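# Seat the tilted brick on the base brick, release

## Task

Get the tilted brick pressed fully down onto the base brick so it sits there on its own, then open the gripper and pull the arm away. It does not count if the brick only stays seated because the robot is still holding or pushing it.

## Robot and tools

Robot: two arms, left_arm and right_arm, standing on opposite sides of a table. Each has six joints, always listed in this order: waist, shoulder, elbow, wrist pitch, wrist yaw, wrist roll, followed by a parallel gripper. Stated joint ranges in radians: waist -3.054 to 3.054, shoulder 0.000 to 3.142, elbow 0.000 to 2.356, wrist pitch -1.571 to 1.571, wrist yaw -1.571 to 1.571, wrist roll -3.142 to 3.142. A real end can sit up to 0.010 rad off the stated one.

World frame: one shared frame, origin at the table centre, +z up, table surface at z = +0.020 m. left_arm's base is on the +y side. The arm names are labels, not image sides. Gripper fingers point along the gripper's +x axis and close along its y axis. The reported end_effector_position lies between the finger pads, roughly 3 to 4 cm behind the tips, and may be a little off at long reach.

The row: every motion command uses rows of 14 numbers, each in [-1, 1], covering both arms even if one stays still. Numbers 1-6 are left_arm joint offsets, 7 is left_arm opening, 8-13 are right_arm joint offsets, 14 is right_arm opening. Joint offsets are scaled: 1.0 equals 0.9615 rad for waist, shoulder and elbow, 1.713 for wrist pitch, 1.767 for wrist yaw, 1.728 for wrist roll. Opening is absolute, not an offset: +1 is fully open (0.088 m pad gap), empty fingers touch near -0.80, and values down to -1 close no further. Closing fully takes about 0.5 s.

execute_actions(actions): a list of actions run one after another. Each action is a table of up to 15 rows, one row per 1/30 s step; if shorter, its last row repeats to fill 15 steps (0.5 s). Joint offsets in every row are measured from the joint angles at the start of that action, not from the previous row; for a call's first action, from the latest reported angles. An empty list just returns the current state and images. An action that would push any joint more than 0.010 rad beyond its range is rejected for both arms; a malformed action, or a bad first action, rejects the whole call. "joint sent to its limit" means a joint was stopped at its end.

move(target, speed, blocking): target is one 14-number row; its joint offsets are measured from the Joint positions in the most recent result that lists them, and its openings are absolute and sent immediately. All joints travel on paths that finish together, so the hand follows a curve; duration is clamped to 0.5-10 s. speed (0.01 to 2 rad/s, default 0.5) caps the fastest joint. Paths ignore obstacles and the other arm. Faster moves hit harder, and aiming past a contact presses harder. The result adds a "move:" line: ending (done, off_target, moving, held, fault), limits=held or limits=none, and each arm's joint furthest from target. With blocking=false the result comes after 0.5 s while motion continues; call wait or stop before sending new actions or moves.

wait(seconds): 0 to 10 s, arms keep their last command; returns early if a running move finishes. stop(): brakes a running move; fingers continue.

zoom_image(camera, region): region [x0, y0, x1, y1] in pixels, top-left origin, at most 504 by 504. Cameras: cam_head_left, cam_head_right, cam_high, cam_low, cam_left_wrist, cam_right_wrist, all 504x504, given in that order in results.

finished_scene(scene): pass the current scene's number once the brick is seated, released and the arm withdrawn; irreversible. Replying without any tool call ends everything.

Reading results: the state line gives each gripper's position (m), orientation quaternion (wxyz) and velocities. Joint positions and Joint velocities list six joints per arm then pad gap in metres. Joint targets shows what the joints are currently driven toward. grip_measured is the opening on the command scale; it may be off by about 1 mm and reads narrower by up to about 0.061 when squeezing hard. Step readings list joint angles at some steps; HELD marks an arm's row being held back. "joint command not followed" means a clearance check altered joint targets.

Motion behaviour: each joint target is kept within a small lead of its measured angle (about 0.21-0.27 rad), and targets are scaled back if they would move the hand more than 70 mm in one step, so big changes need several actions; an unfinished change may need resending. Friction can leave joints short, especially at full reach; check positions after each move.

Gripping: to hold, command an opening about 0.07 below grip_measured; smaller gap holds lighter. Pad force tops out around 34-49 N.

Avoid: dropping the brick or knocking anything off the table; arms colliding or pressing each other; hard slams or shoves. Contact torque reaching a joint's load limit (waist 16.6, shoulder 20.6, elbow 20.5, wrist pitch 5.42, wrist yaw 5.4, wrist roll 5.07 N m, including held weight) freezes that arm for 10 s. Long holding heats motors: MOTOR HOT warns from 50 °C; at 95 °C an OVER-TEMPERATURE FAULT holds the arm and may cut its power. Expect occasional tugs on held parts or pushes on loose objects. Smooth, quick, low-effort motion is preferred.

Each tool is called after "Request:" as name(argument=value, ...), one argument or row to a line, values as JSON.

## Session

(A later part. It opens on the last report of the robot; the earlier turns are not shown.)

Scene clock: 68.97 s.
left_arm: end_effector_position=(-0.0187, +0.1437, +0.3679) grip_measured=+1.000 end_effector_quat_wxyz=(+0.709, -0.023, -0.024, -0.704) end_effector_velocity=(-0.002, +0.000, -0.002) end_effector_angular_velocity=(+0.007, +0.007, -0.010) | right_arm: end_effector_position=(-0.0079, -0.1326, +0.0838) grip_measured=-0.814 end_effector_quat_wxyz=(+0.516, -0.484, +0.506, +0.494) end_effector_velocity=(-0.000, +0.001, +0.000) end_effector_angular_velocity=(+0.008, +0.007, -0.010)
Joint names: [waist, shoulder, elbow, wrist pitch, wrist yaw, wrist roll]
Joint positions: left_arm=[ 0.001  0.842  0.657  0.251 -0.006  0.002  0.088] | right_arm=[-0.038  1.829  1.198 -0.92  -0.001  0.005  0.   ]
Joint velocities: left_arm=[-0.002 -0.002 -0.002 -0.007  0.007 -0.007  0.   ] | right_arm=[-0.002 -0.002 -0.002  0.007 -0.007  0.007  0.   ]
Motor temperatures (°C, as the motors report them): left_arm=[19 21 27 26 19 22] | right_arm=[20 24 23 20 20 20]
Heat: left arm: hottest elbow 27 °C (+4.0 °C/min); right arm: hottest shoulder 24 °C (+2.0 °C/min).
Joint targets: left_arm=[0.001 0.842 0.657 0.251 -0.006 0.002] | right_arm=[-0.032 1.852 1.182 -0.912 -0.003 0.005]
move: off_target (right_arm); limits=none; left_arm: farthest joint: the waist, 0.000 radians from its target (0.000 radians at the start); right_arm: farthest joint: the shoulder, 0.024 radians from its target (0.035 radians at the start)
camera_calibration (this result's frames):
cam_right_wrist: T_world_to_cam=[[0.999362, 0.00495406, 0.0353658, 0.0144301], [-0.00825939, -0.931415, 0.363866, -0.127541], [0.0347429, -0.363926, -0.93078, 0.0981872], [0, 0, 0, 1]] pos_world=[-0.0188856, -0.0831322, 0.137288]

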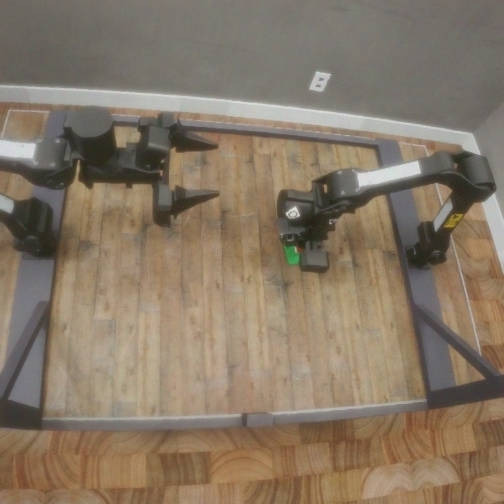

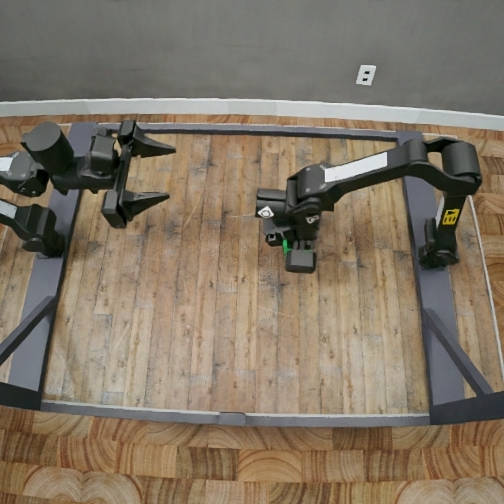

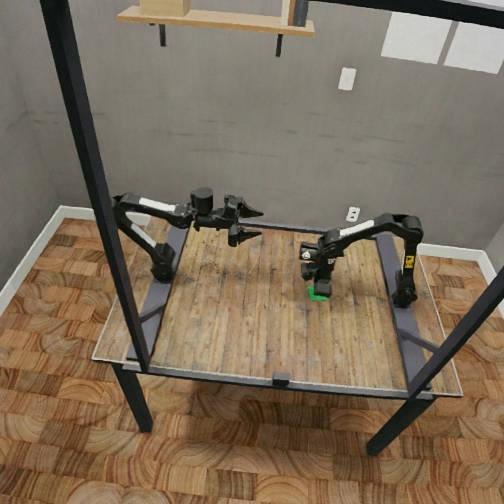

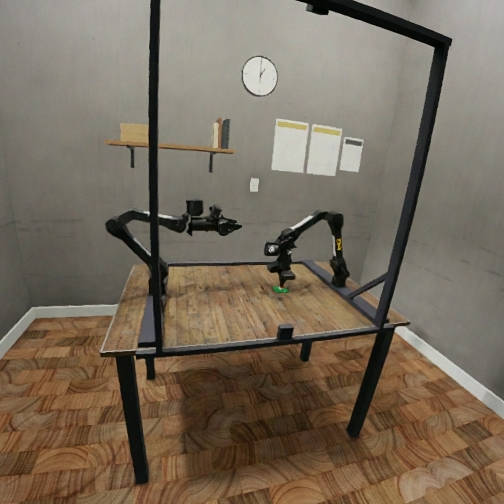

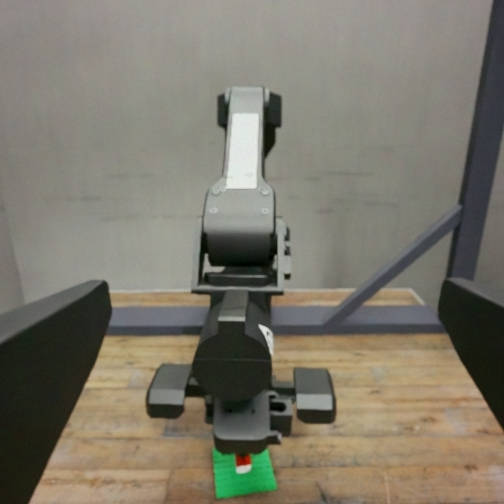

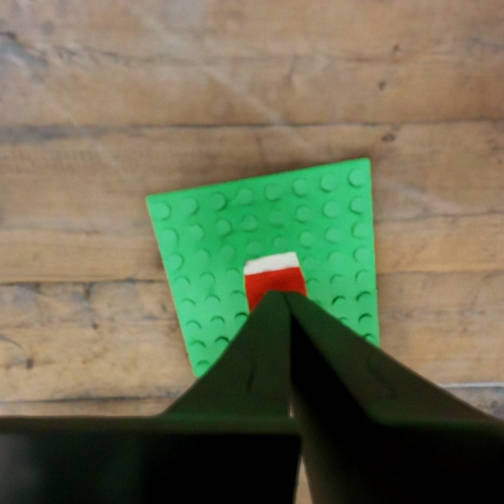

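In contact near the high edge; press harder.

Request:
move(
  target=[0,0,0,0,0,0,1, 0.003,0.05,-0.035,0,0,0,-1],
  speed=0.03,
)

Request:
zoom_image(
  camera="cam_low",
  region=[260, 265, 300, 305],
)

Request:
zoom_image(
  camera="cam_left_wrist",
  region=[200, 424, 290, 504],
)

Scene clock: 85.87 s.
left_arm: end_effector_position=(-0.0187, +0.1437, +0.3679) grip_measured=+1.000 end_effector_quat_wxyz=(+0.709, -0.023, -0.024, -0.704) end_effector_velocity=(+0.000, +0.001, -0.001) end_effector_angular_velocity=(+0.002, -0.007, +0.005) | right_arm: end_effector_position=(-0.0078, -0.1341, +0.0814) grip_measured=-0.814 end_effector_quat_wxyz=(+0.513, -0.486, +0.508, +0.492) end_effector_velocity=(+0.001, -0.004, -0.001) end_effector_angular_velocity=(-0.012, +0.008, +0.000)
Joint names: [waist, shoulder, elbow, wrist pitch, wrist yaw, wrist roll]
Joint positions: left_arm=[ 0.001  0.842  0.657  0.251 -0.006  0.002  0.088] | right_arm=[-0.038  1.834  1.196 -0.921 -0.001  0.005  0.   ]
Joint velocities: left_arm=[-0.002 -0.007 -0.002 -0.007 -0.007  0.007  0.   ] | right_arm=[-0.007 -0.002 -0.007 -0.007 -0.007 -0.007  0.   ]
Motor temperatures (°C, as the motors report them): left_arm=[19 21 28 27 19 22] | right_arm=[20 24 23 20 20 20]
Heat: left arm: hottest elbow 28 °C (+3.0 °C/min); right arm: hottest shoulder 24 °C (+1.0 °C/min).
Joint targets: left_arm=[0.001 0.842 0.657 0.251 -0.006 0.002] | right_arm=[-0.035 1.877 1.165 -0.920 -0.001 0.005]
move: off_target (right_arm); limits=none; left_arm: farthest joint: the waist, 0.000 radians from its target (0.000 radians at the start); right_arm: farthest joint: the shoulder, 0.043 radians from its target (0.048 radians at the start)
camera_calibration (this result's frames):
cam_right_wrist: T_world_to_cam=[[0.999348, 0.00528181, 0.0357173, 0.0144762], [-0.00841809, -0.927894, 0.372749, -0.128267], [0.0351106, -0.372806, -0.927245, 0.093974], [0, 0, 0, 1]] pos_world=[-0.018846, -0.0840605, 0.134431]

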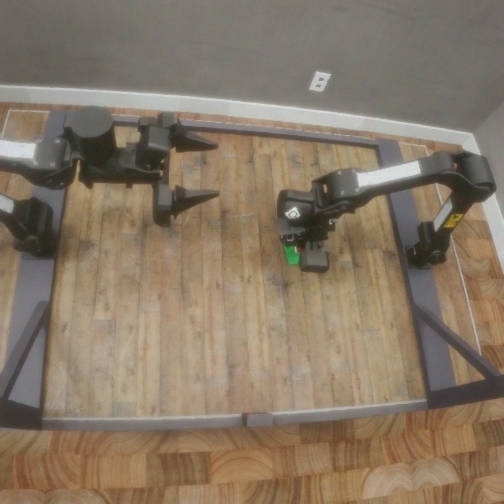

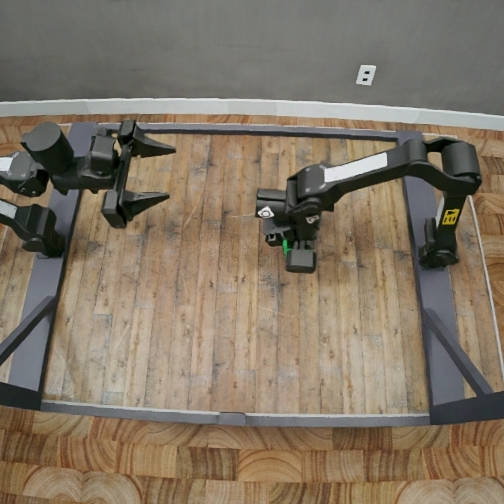

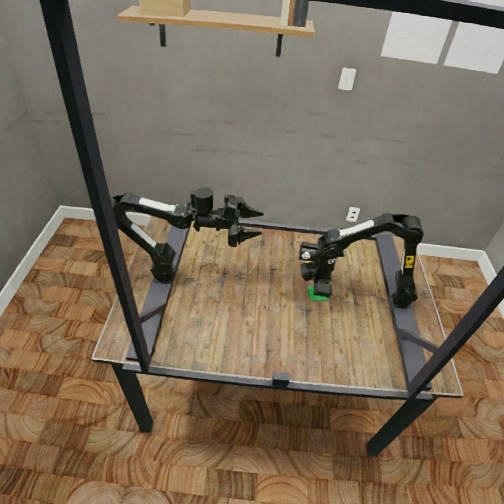

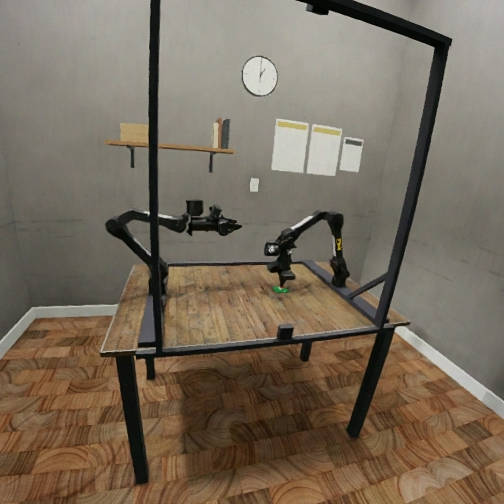

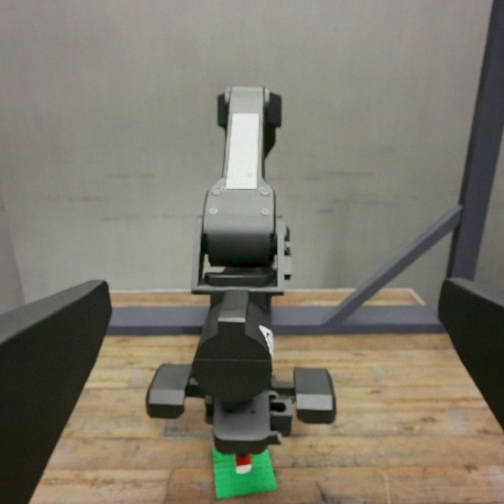

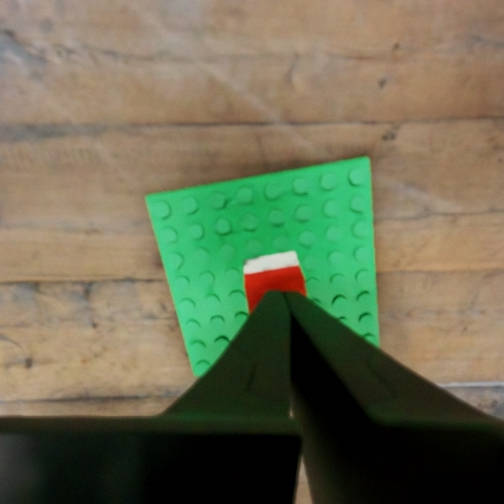

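Region (260, 265, 300, 305) of cam_low's 504x504 image, scaled by 12.600, with more detail than that image has.

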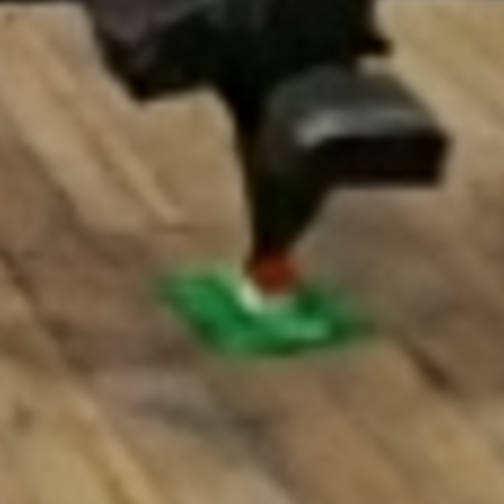

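Region (200, 424, 290, 504) of cam_left_wrist's 504x504 image, scaled by 5.600, with more detail than that image has.

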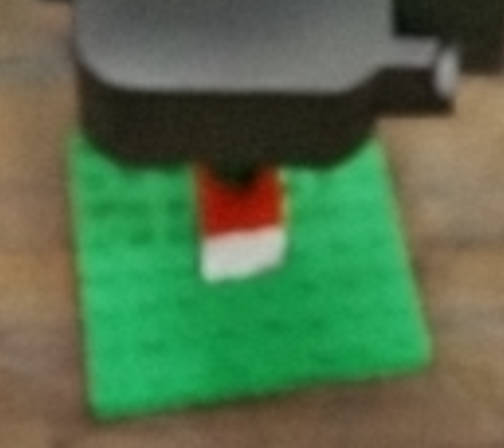

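Image unchanged: probably bottomed out. Lift and inspect.

Request:
move(
  target=[0,0,0,0,0,0,1, 0,-0.15,0,0,0,0,-1],
  speed=0.2,
)

Request:
zoom_image(
  camera="cam_low",
  region=[260, 265, 300, 305],
)

Request:
zoom_image(
  camera="cam_left_wrist",
  region=[200, 424, 290, 504],
)

Request:
zoom_image(
  camera="cam_high",
  region=[295, 270, 345, 320],
)

Scene clock: 97.27 s.
left_arm: end_effector_position=(-0.0187, +0.1437, +0.3679) grip_measured=+1.000 end_effector_quat_wxyz=(+0.709, -0.023, -0.024, -0.704) end_effector_velocity=(+0.002, +0.000, -0.008) end_effector_angular_velocity=(+0.027, +0.008, +0.009) | right_arm: end_effector_position=(-0.0076, -0.1282, +0.1220) grip_measured=-0.814 end_effector_quat_wxyz=(+0.546, -0.452, +0.473, +0.523) end_effector_velocity=(-0.000, -0.002, -0.000) end_effector_angular_velocity=(-0.007, +0.006, +0.006)
Joint names: [waist, shoulder, elbow, wrist pitch, wrist yaw, wrist roll]
Joint positions: left_arm=[ 0.001  0.842  0.657  0.251 -0.006  0.002  0.088] | right_arm=[-0.038  1.703  1.197 -0.92  -0.001  0.005  0.   ]
Joint velocities: left_arm=[ 0.002 -0.002 -0.007 -0.022 -0.007 -0.007  0.   ] | right_arm=[-0.002 -0.002 -0.002 -0.007 -0.007 -0.007  0.   ]
Motor temperatures (°C, as the motors report them): left_arm=[19 22 28 27 19 22] | right_arm=[20 23 23 20 20 20]
Heat: left arm: hottest elbow 28 °C (+2.0 °C/min); right arm: hottest shoulder 23 °C (+0.0 °C/min).
Joint targets: left_arm=[0.001 0.842 0.657 0.251 -0.006 0.002] | right_arm=[-0.038 1.690 1.196 -0.922 -0.001 0.005]
move: off_target (right_arm); limits=none; left_arm: farthest joint: the waist, 0.000 radians from its target (0.000 radians at the start); right_arm: farthest joint: the shoulder, 0.013 radians from its target (0.145 radians at the start)
camera_calibration (this result's frames):
cam_right_wrist: T_world_to_cam=[[0.999154, 0.000162216, 0.0411328, 0.0114537], [-0.00998331, -0.969136, 0.246326, -0.127818], [0.0399032, -0.246528, -0.968314, 0.155037], [0, 0, 0, 1]] pos_world=[-0.0189065, -0.0856539, 0.181138]

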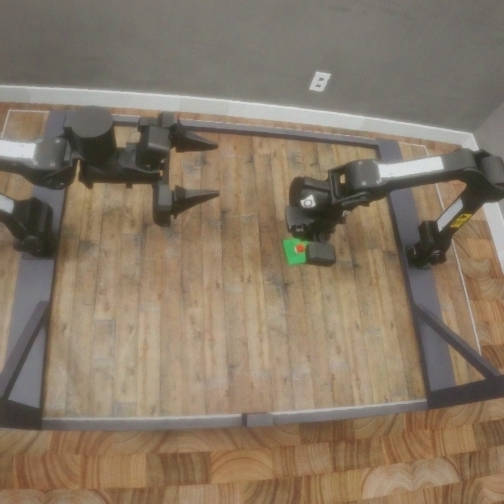

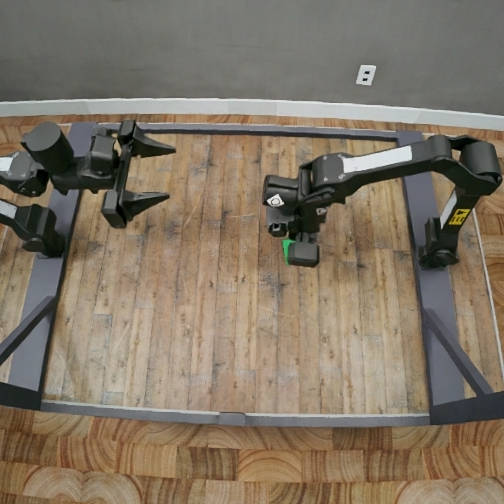

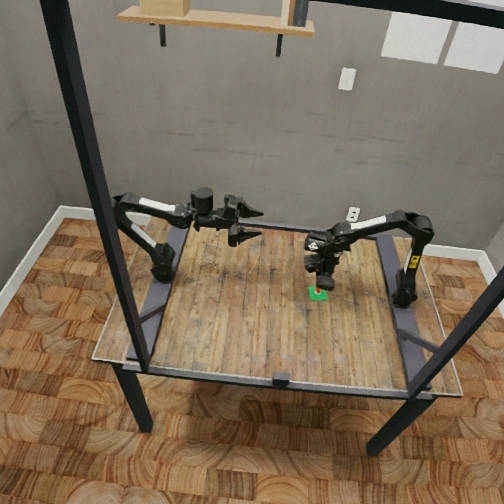

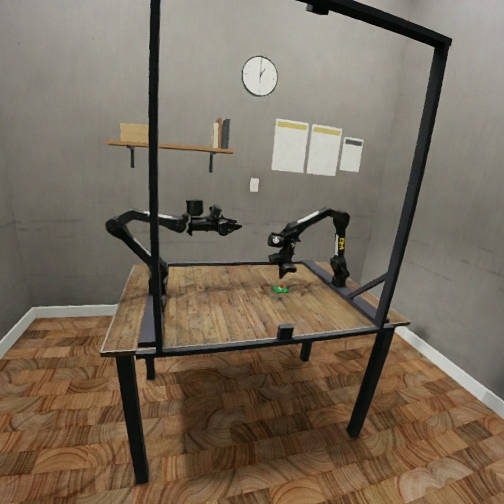

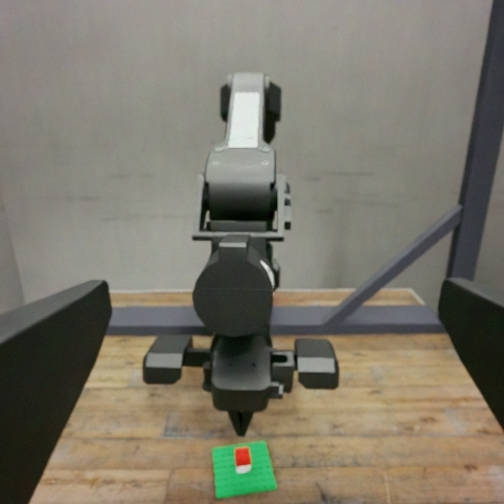

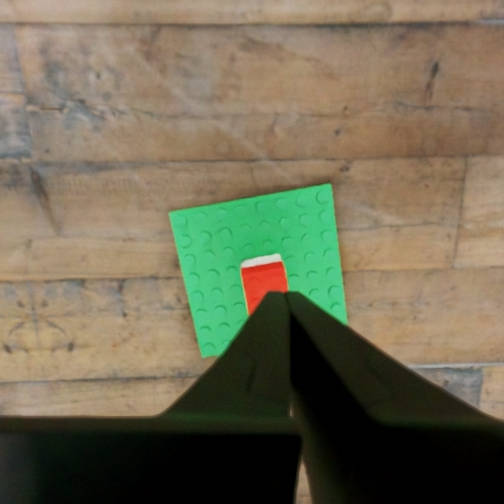

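Region (260, 265, 300, 305) of cam_low's 504x504 image, scaled by 12.600, with more detail than that image has.

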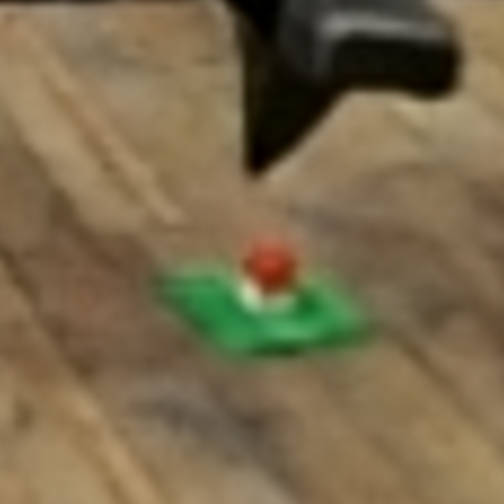

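Region (200, 424, 290, 504) of cam_left_wrist's 504x504 image, scaled by 5.600, with more detail than that image has.

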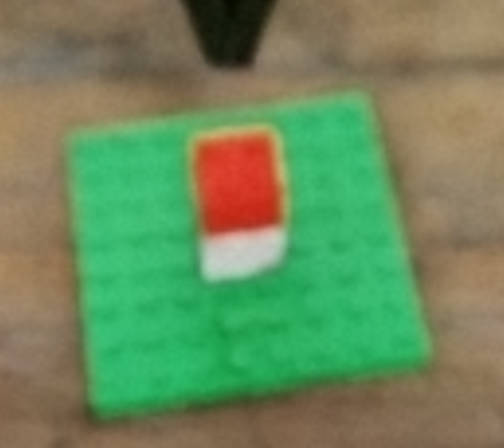

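Region (295, 270, 345, 320) of cam_high's 504x504 image, scaled by 10.080, with more detail than that image has.

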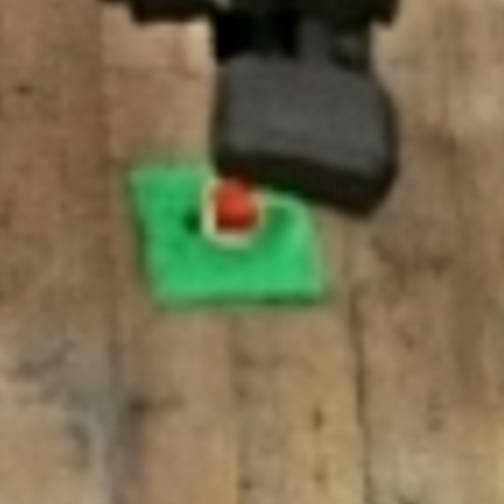

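Request:
move(
  target=[0,0,0,0,0,0,1, 0,0.12,0,-0.012,0,0,-1],
  speed=0.15,
)

Request:
move(
  target=[0,0,0,0,0,0,1, 0,0.065,-0.03,0,0,0,-1],
  speed=0.04,
)

Request:
move(
  target=[0,0,0,0,0,0,1, 0,-0.25,0,0,0,0,-1],
  speed=0.3,
)

Request:
zoom_image(
  camera="cam_low",
  region=[260, 265, 300, 305],
)

Scene clock: 109.63 s.
left_arm: end_effector_position=(-0.0187, +0.1437, +0.3679) grip_measured=+1.000 end_effector_quat_wxyz=(+0.709, -0.023, -0.024, -0.704) end_effector_velocity=(-0.002, +0.001, +0.001) end_effector_angular_velocity=(-0.007, +0.007, -0.010) | right_arm: end_effector_position=(-0.0079, -0.1360, +0.0891) grip_measured=-0.814 end_effector_quat_wxyz=(+0.516, -0.484, +0.506, +0.494) end_effector_velocity=(-0.000, -0.002, +0.000) end_effector_angular_velocity=(-0.007, +0.007, +0.005)
Joint names: [waist, shoulder, elbow, wrist pitch, wrist yaw, wrist roll]
Joint positions: left_arm=[ 0.001  0.842  0.657  0.251 -0.006  0.002  0.088] | right_arm=[-0.038  1.81   1.197 -0.938 -0.001  0.005  0.   ]
Joint velocities: left_arm=[-0.002 -0.002 -0.002  0.007  0.007 -0.007  0.   ] | right_arm=[-0.002 -0.002 -0.002 -0.007 -0.007 -0.007  0.   ]
Motor temperatures (°C, as the motors report them): left_arm=[19 22 29 27 19 22] | right_arm=[20 25 23 20 20 20]
Heat: left arm: hottest elbow 29 °C (+2.0 °C/min); right arm: hottest shoulder 25 °C (+1.0 °C/min).
Joint targets: left_arm=[0.001 0.842 0.657 0.251 -0.006 0.002] | right_arm=[-0.038 1.818 1.197 -0.941 -0.001 0.005]
move: done; limits=none; left_arm: farthest joint: the waist, 0.000 radians from its target (0.000 radians at the start); right_arm: farthest joint: the shoulder, 0.009 radians from its target (0.115 radians at the start)
camera_calibration (this result's frames):
cam_right_wrist: T_world_to_cam=[[0.999336, 0.004967, 0.0360947, 0.0142088], [-0.00854077, -0.931126, 0.364596, -0.132682], [0.0354197, -0.364663, -0.930466, 0.101799], [0, 0, 0, 1]] pos_world=[-0.0189383, -0.0864921, 0.142583]

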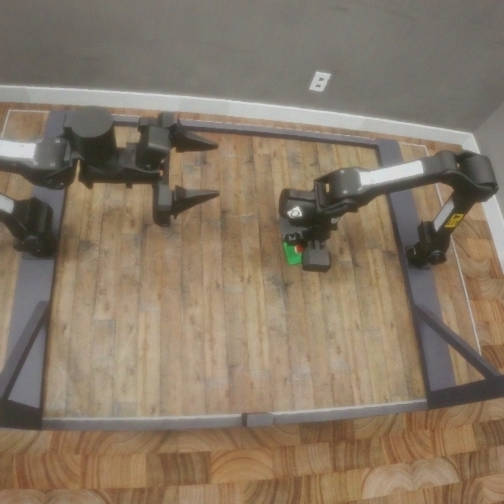

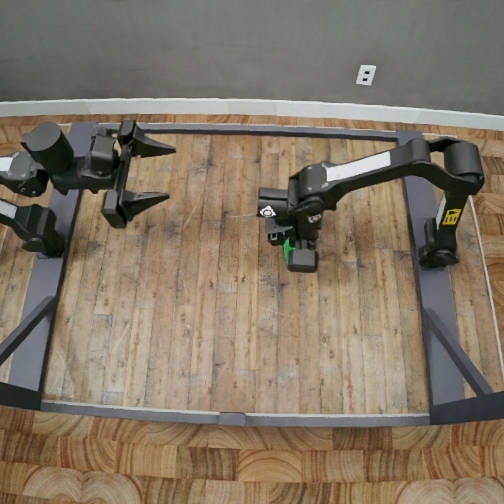

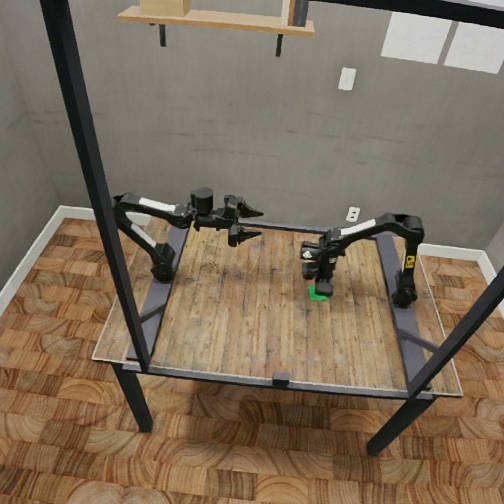

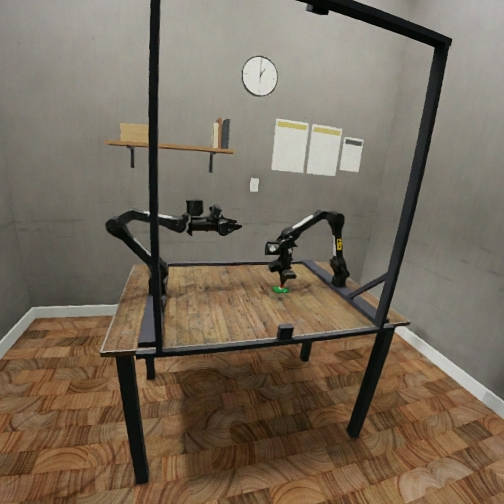

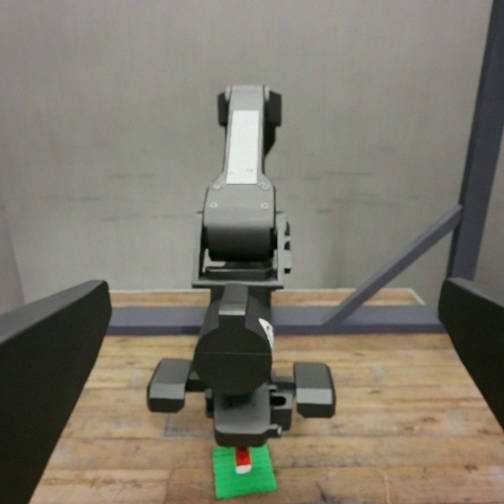

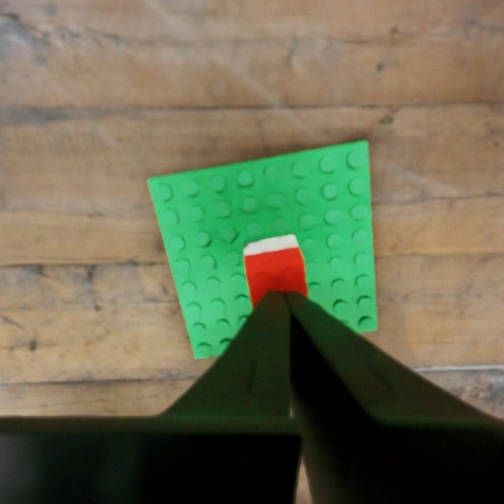

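Scene clock: 111.43 s.
left_arm: end_effector_position=(-0.0187, +0.1437, +0.3679) grip_measured=+1.000 end_effector_quat_wxyz=(+0.709, -0.023, -0.024, -0.704) end_effector_velocity=(+0.000, +0.000, -0.004) end_effector_angular_velocity=(+0.012, +0.022, +0.003) | right_arm: end_effector_position=(-0.0080, -0.1386, +0.0816) grip_measured=-0.814 end_effector_quat_wxyz=(+0.508, -0.491, +0.513, +0.487) end_effector_velocity=(-0.003, -0.007, -0.001) end_effector_angular_velocity=(-0.026, +0.023, +0.005)
Joint names: [waist, shoulder, elbow, wrist pitch, wrist yaw, wrist roll]
Joint positions: left_arm=[ 0.001  0.842  0.657  0.251 -0.006  0.002  0.088] | right_arm=[-0.038  1.833  1.195 -0.941 -0.001  0.005  0.   ]
Joint velocities: left_arm=[-0.002 -0.002 -0.007 -0.007 -0.007 -0.022  0.   ] | right_arm=[-0.002 -0.002 -0.007 -0.022 -0.022 -0.007  0.   ]
Motor temperatures (°C, as the motors report them): left_arm=[19 22 29 27 19 22] | right_arm=[20 25 23 20 20 20]
Heat: left arm: hottest elbow 29 °C (+2.0 °C/min); right arm: hottest shoulder 25 °C (+1.0 °C/min).
Joint targets: left_arm=[0.001 0.842 0.657 0.251 -0.006 0.002] | right_arm=[-0.038 1.872 1.168 -0.938 -0.001 0.005]
move: off_target (right_arm); limits=none; left_arm: farthest joint: the waist, 0.000 radians from its target (0.000 radians at the start); right_arm: farthest joint: the shoulder, 0.039 radians from its target (0.063 radians at the start)
camera_calibration (this result's frames):
cam_right_wrist: T_world_to_cam=[[0.999375, 0.00598128, 0.0348538, 0.0148359], [-0.00813077, -0.920323, 0.391074, -0.133021], [0.0344159, -0.391113, -0.919699, 0.0892646], [0, 0, 0, 1]] pos_world=[-0.0189803, -0.087599, 0.133601]

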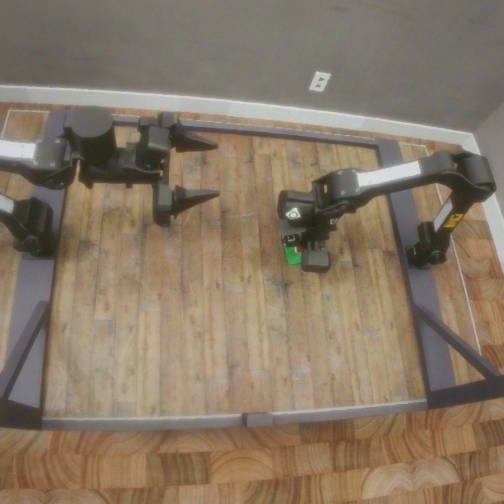

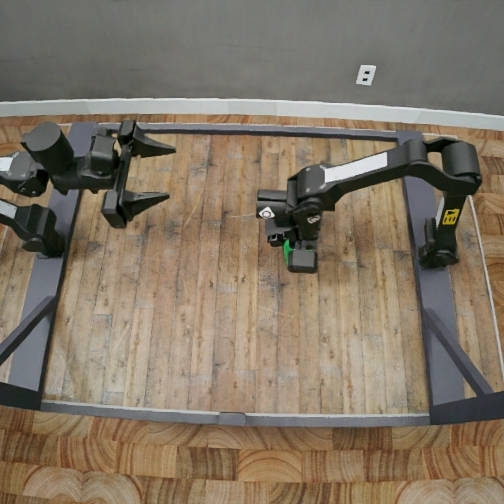

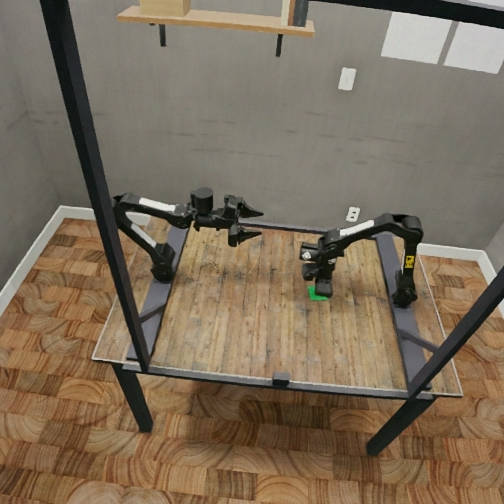

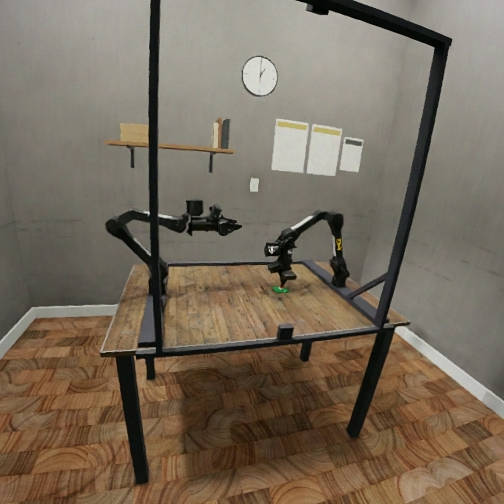

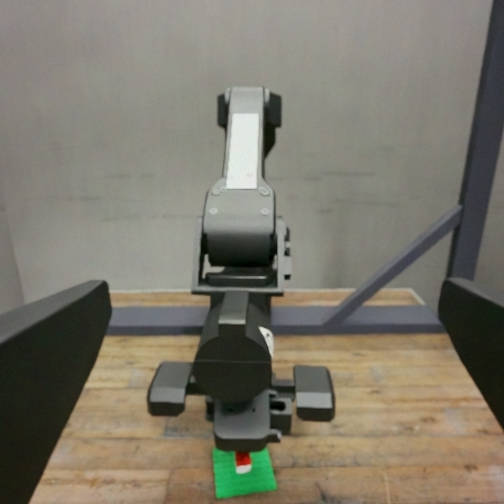

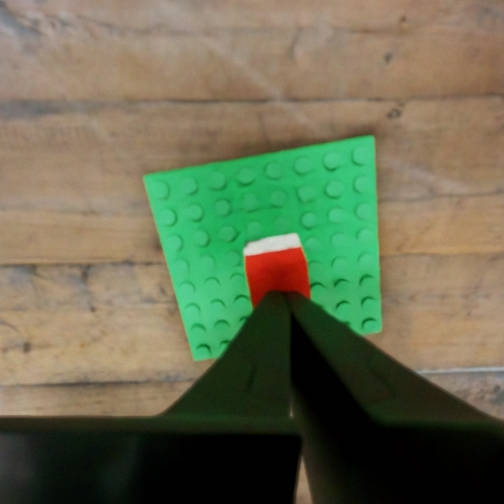

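Scene clock: 112.63 s.
left_arm: end_effector_position=(-0.0187, +0.1437, +0.3679) grip_measured=+1.000 end_effector_quat_wxyz=(+0.709, -0.023, -0.024, -0.704) end_effector_velocity=(+0.000, +0.001, +0.003) end_effector_angular_velocity=(-0.012, +0.022, +0.003) | right_arm: end_effector_position=(-0.0077, -0.1321, +0.1514) grip_measured=-0.814 end_effector_quat_wxyz=(+0.564, -0.431, +0.451, +0.541) end_effector_velocity=(-0.003, -0.002, +0.001) end_effector_angular_velocity=(-0.002, +0.020, +0.010)
Joint names: [waist, shoulder, elbow, wrist pitch, wrist yaw, wrist roll]
Joint positions: left_arm=[ 0.001  0.842  0.657  0.251 -0.006  0.002  0.088] | right_arm=[-0.038  1.604  1.196 -0.94  -0.001  0.005  0.   ]
Joint velocities: left_arm=[-0.002 -0.002  0.002  0.007 -0.007 -0.022  0.   ] | right_arm=[-0.002 -0.007 -0.002 -0.007 -0.022 -0.007  0.   ]
Motor temperatures (°C, as the motors report them): left_arm=[19 22 29 27 19 22] | right_arm=[20 25 23 20 20 20]
Heat: left arm: hottest elbow 29 °C (+2.0 °C/min); right arm: hottest shoulder 25 °C (+1.0 °C/min).
Joint targets: left_arm=[0.001 0.842 0.657 0.251 -0.006 0.002] | right_arm=[-0.038 1.593 1.195 -0.942 -0.001 0.005]
move: off_target (right_arm); limits=none; left_arm: farthest joint: the waist, 0.000 radians from its target (0.000 radians at the start); right_arm: farthest joint: the shoulder, 0.012 radians from its target (0.241 radians at the start)
camera_calibration (this result's frames):
cam_right_wrist: T_world_to_cam=[[0.999027, -0.0031651, 0.0439801, 0.00952038], [-0.0106008, -0.985407, 0.169886, -0.129406], [0.0428005, -0.170187, -0.984482, 0.195115], [0, 0, 0, 1]] pos_world=[-0.019234, -0.0942816, 0.213653]

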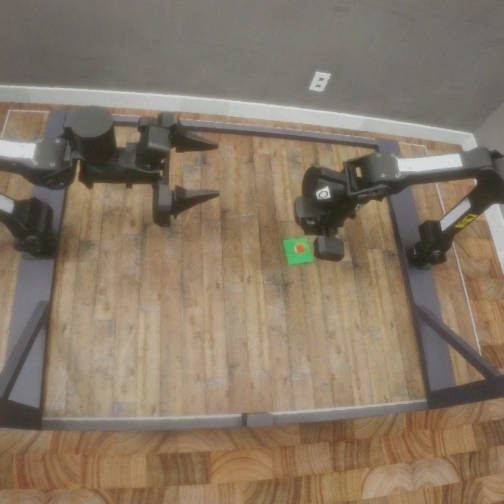

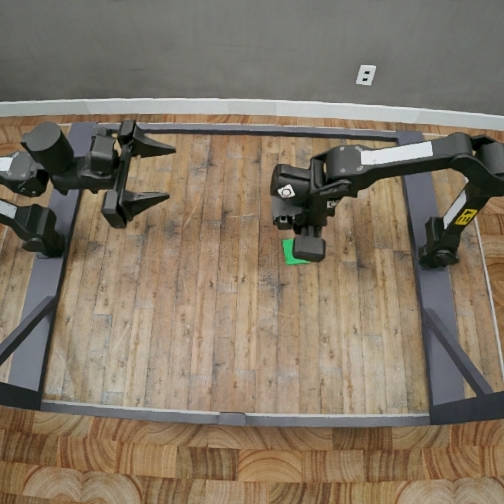

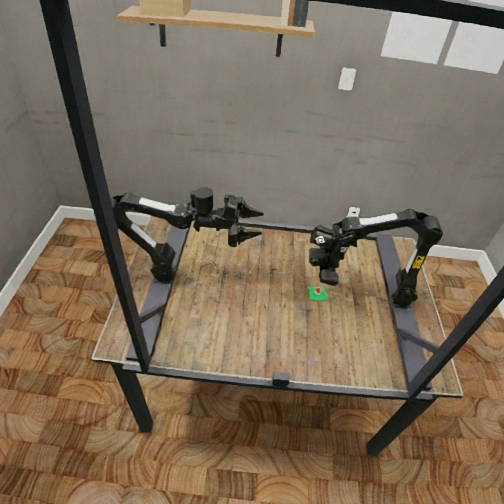

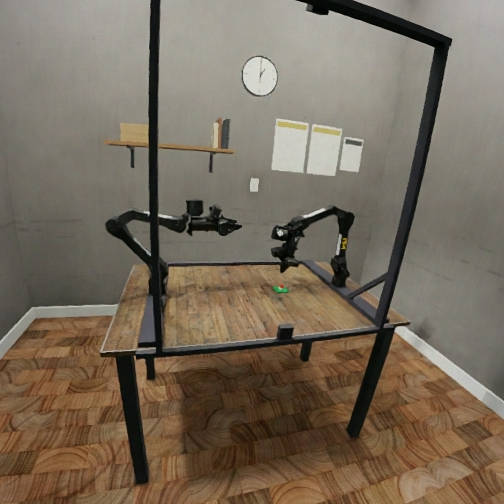

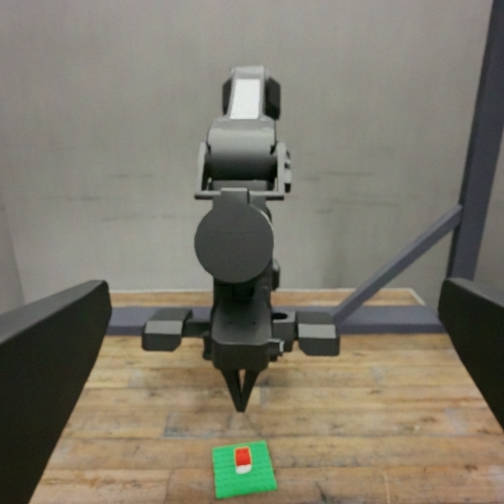

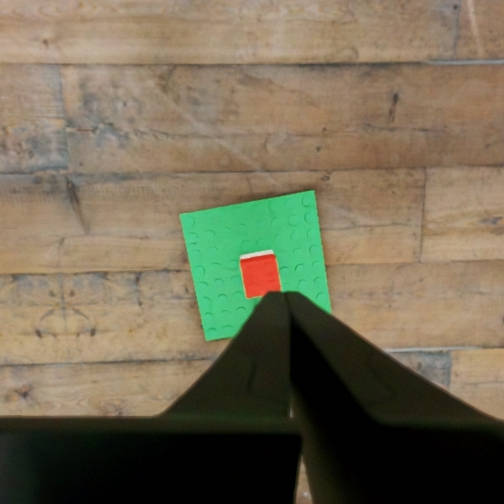

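Region (260, 265, 300, 305) of cam_low's 504x504 image, scaled by 12.600, with more detail than that image has.

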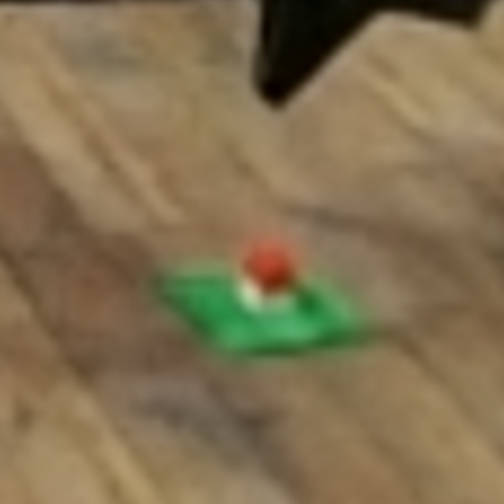

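Request:
finished_scene(
  scene=1,
)

The scene is finished: the task was done.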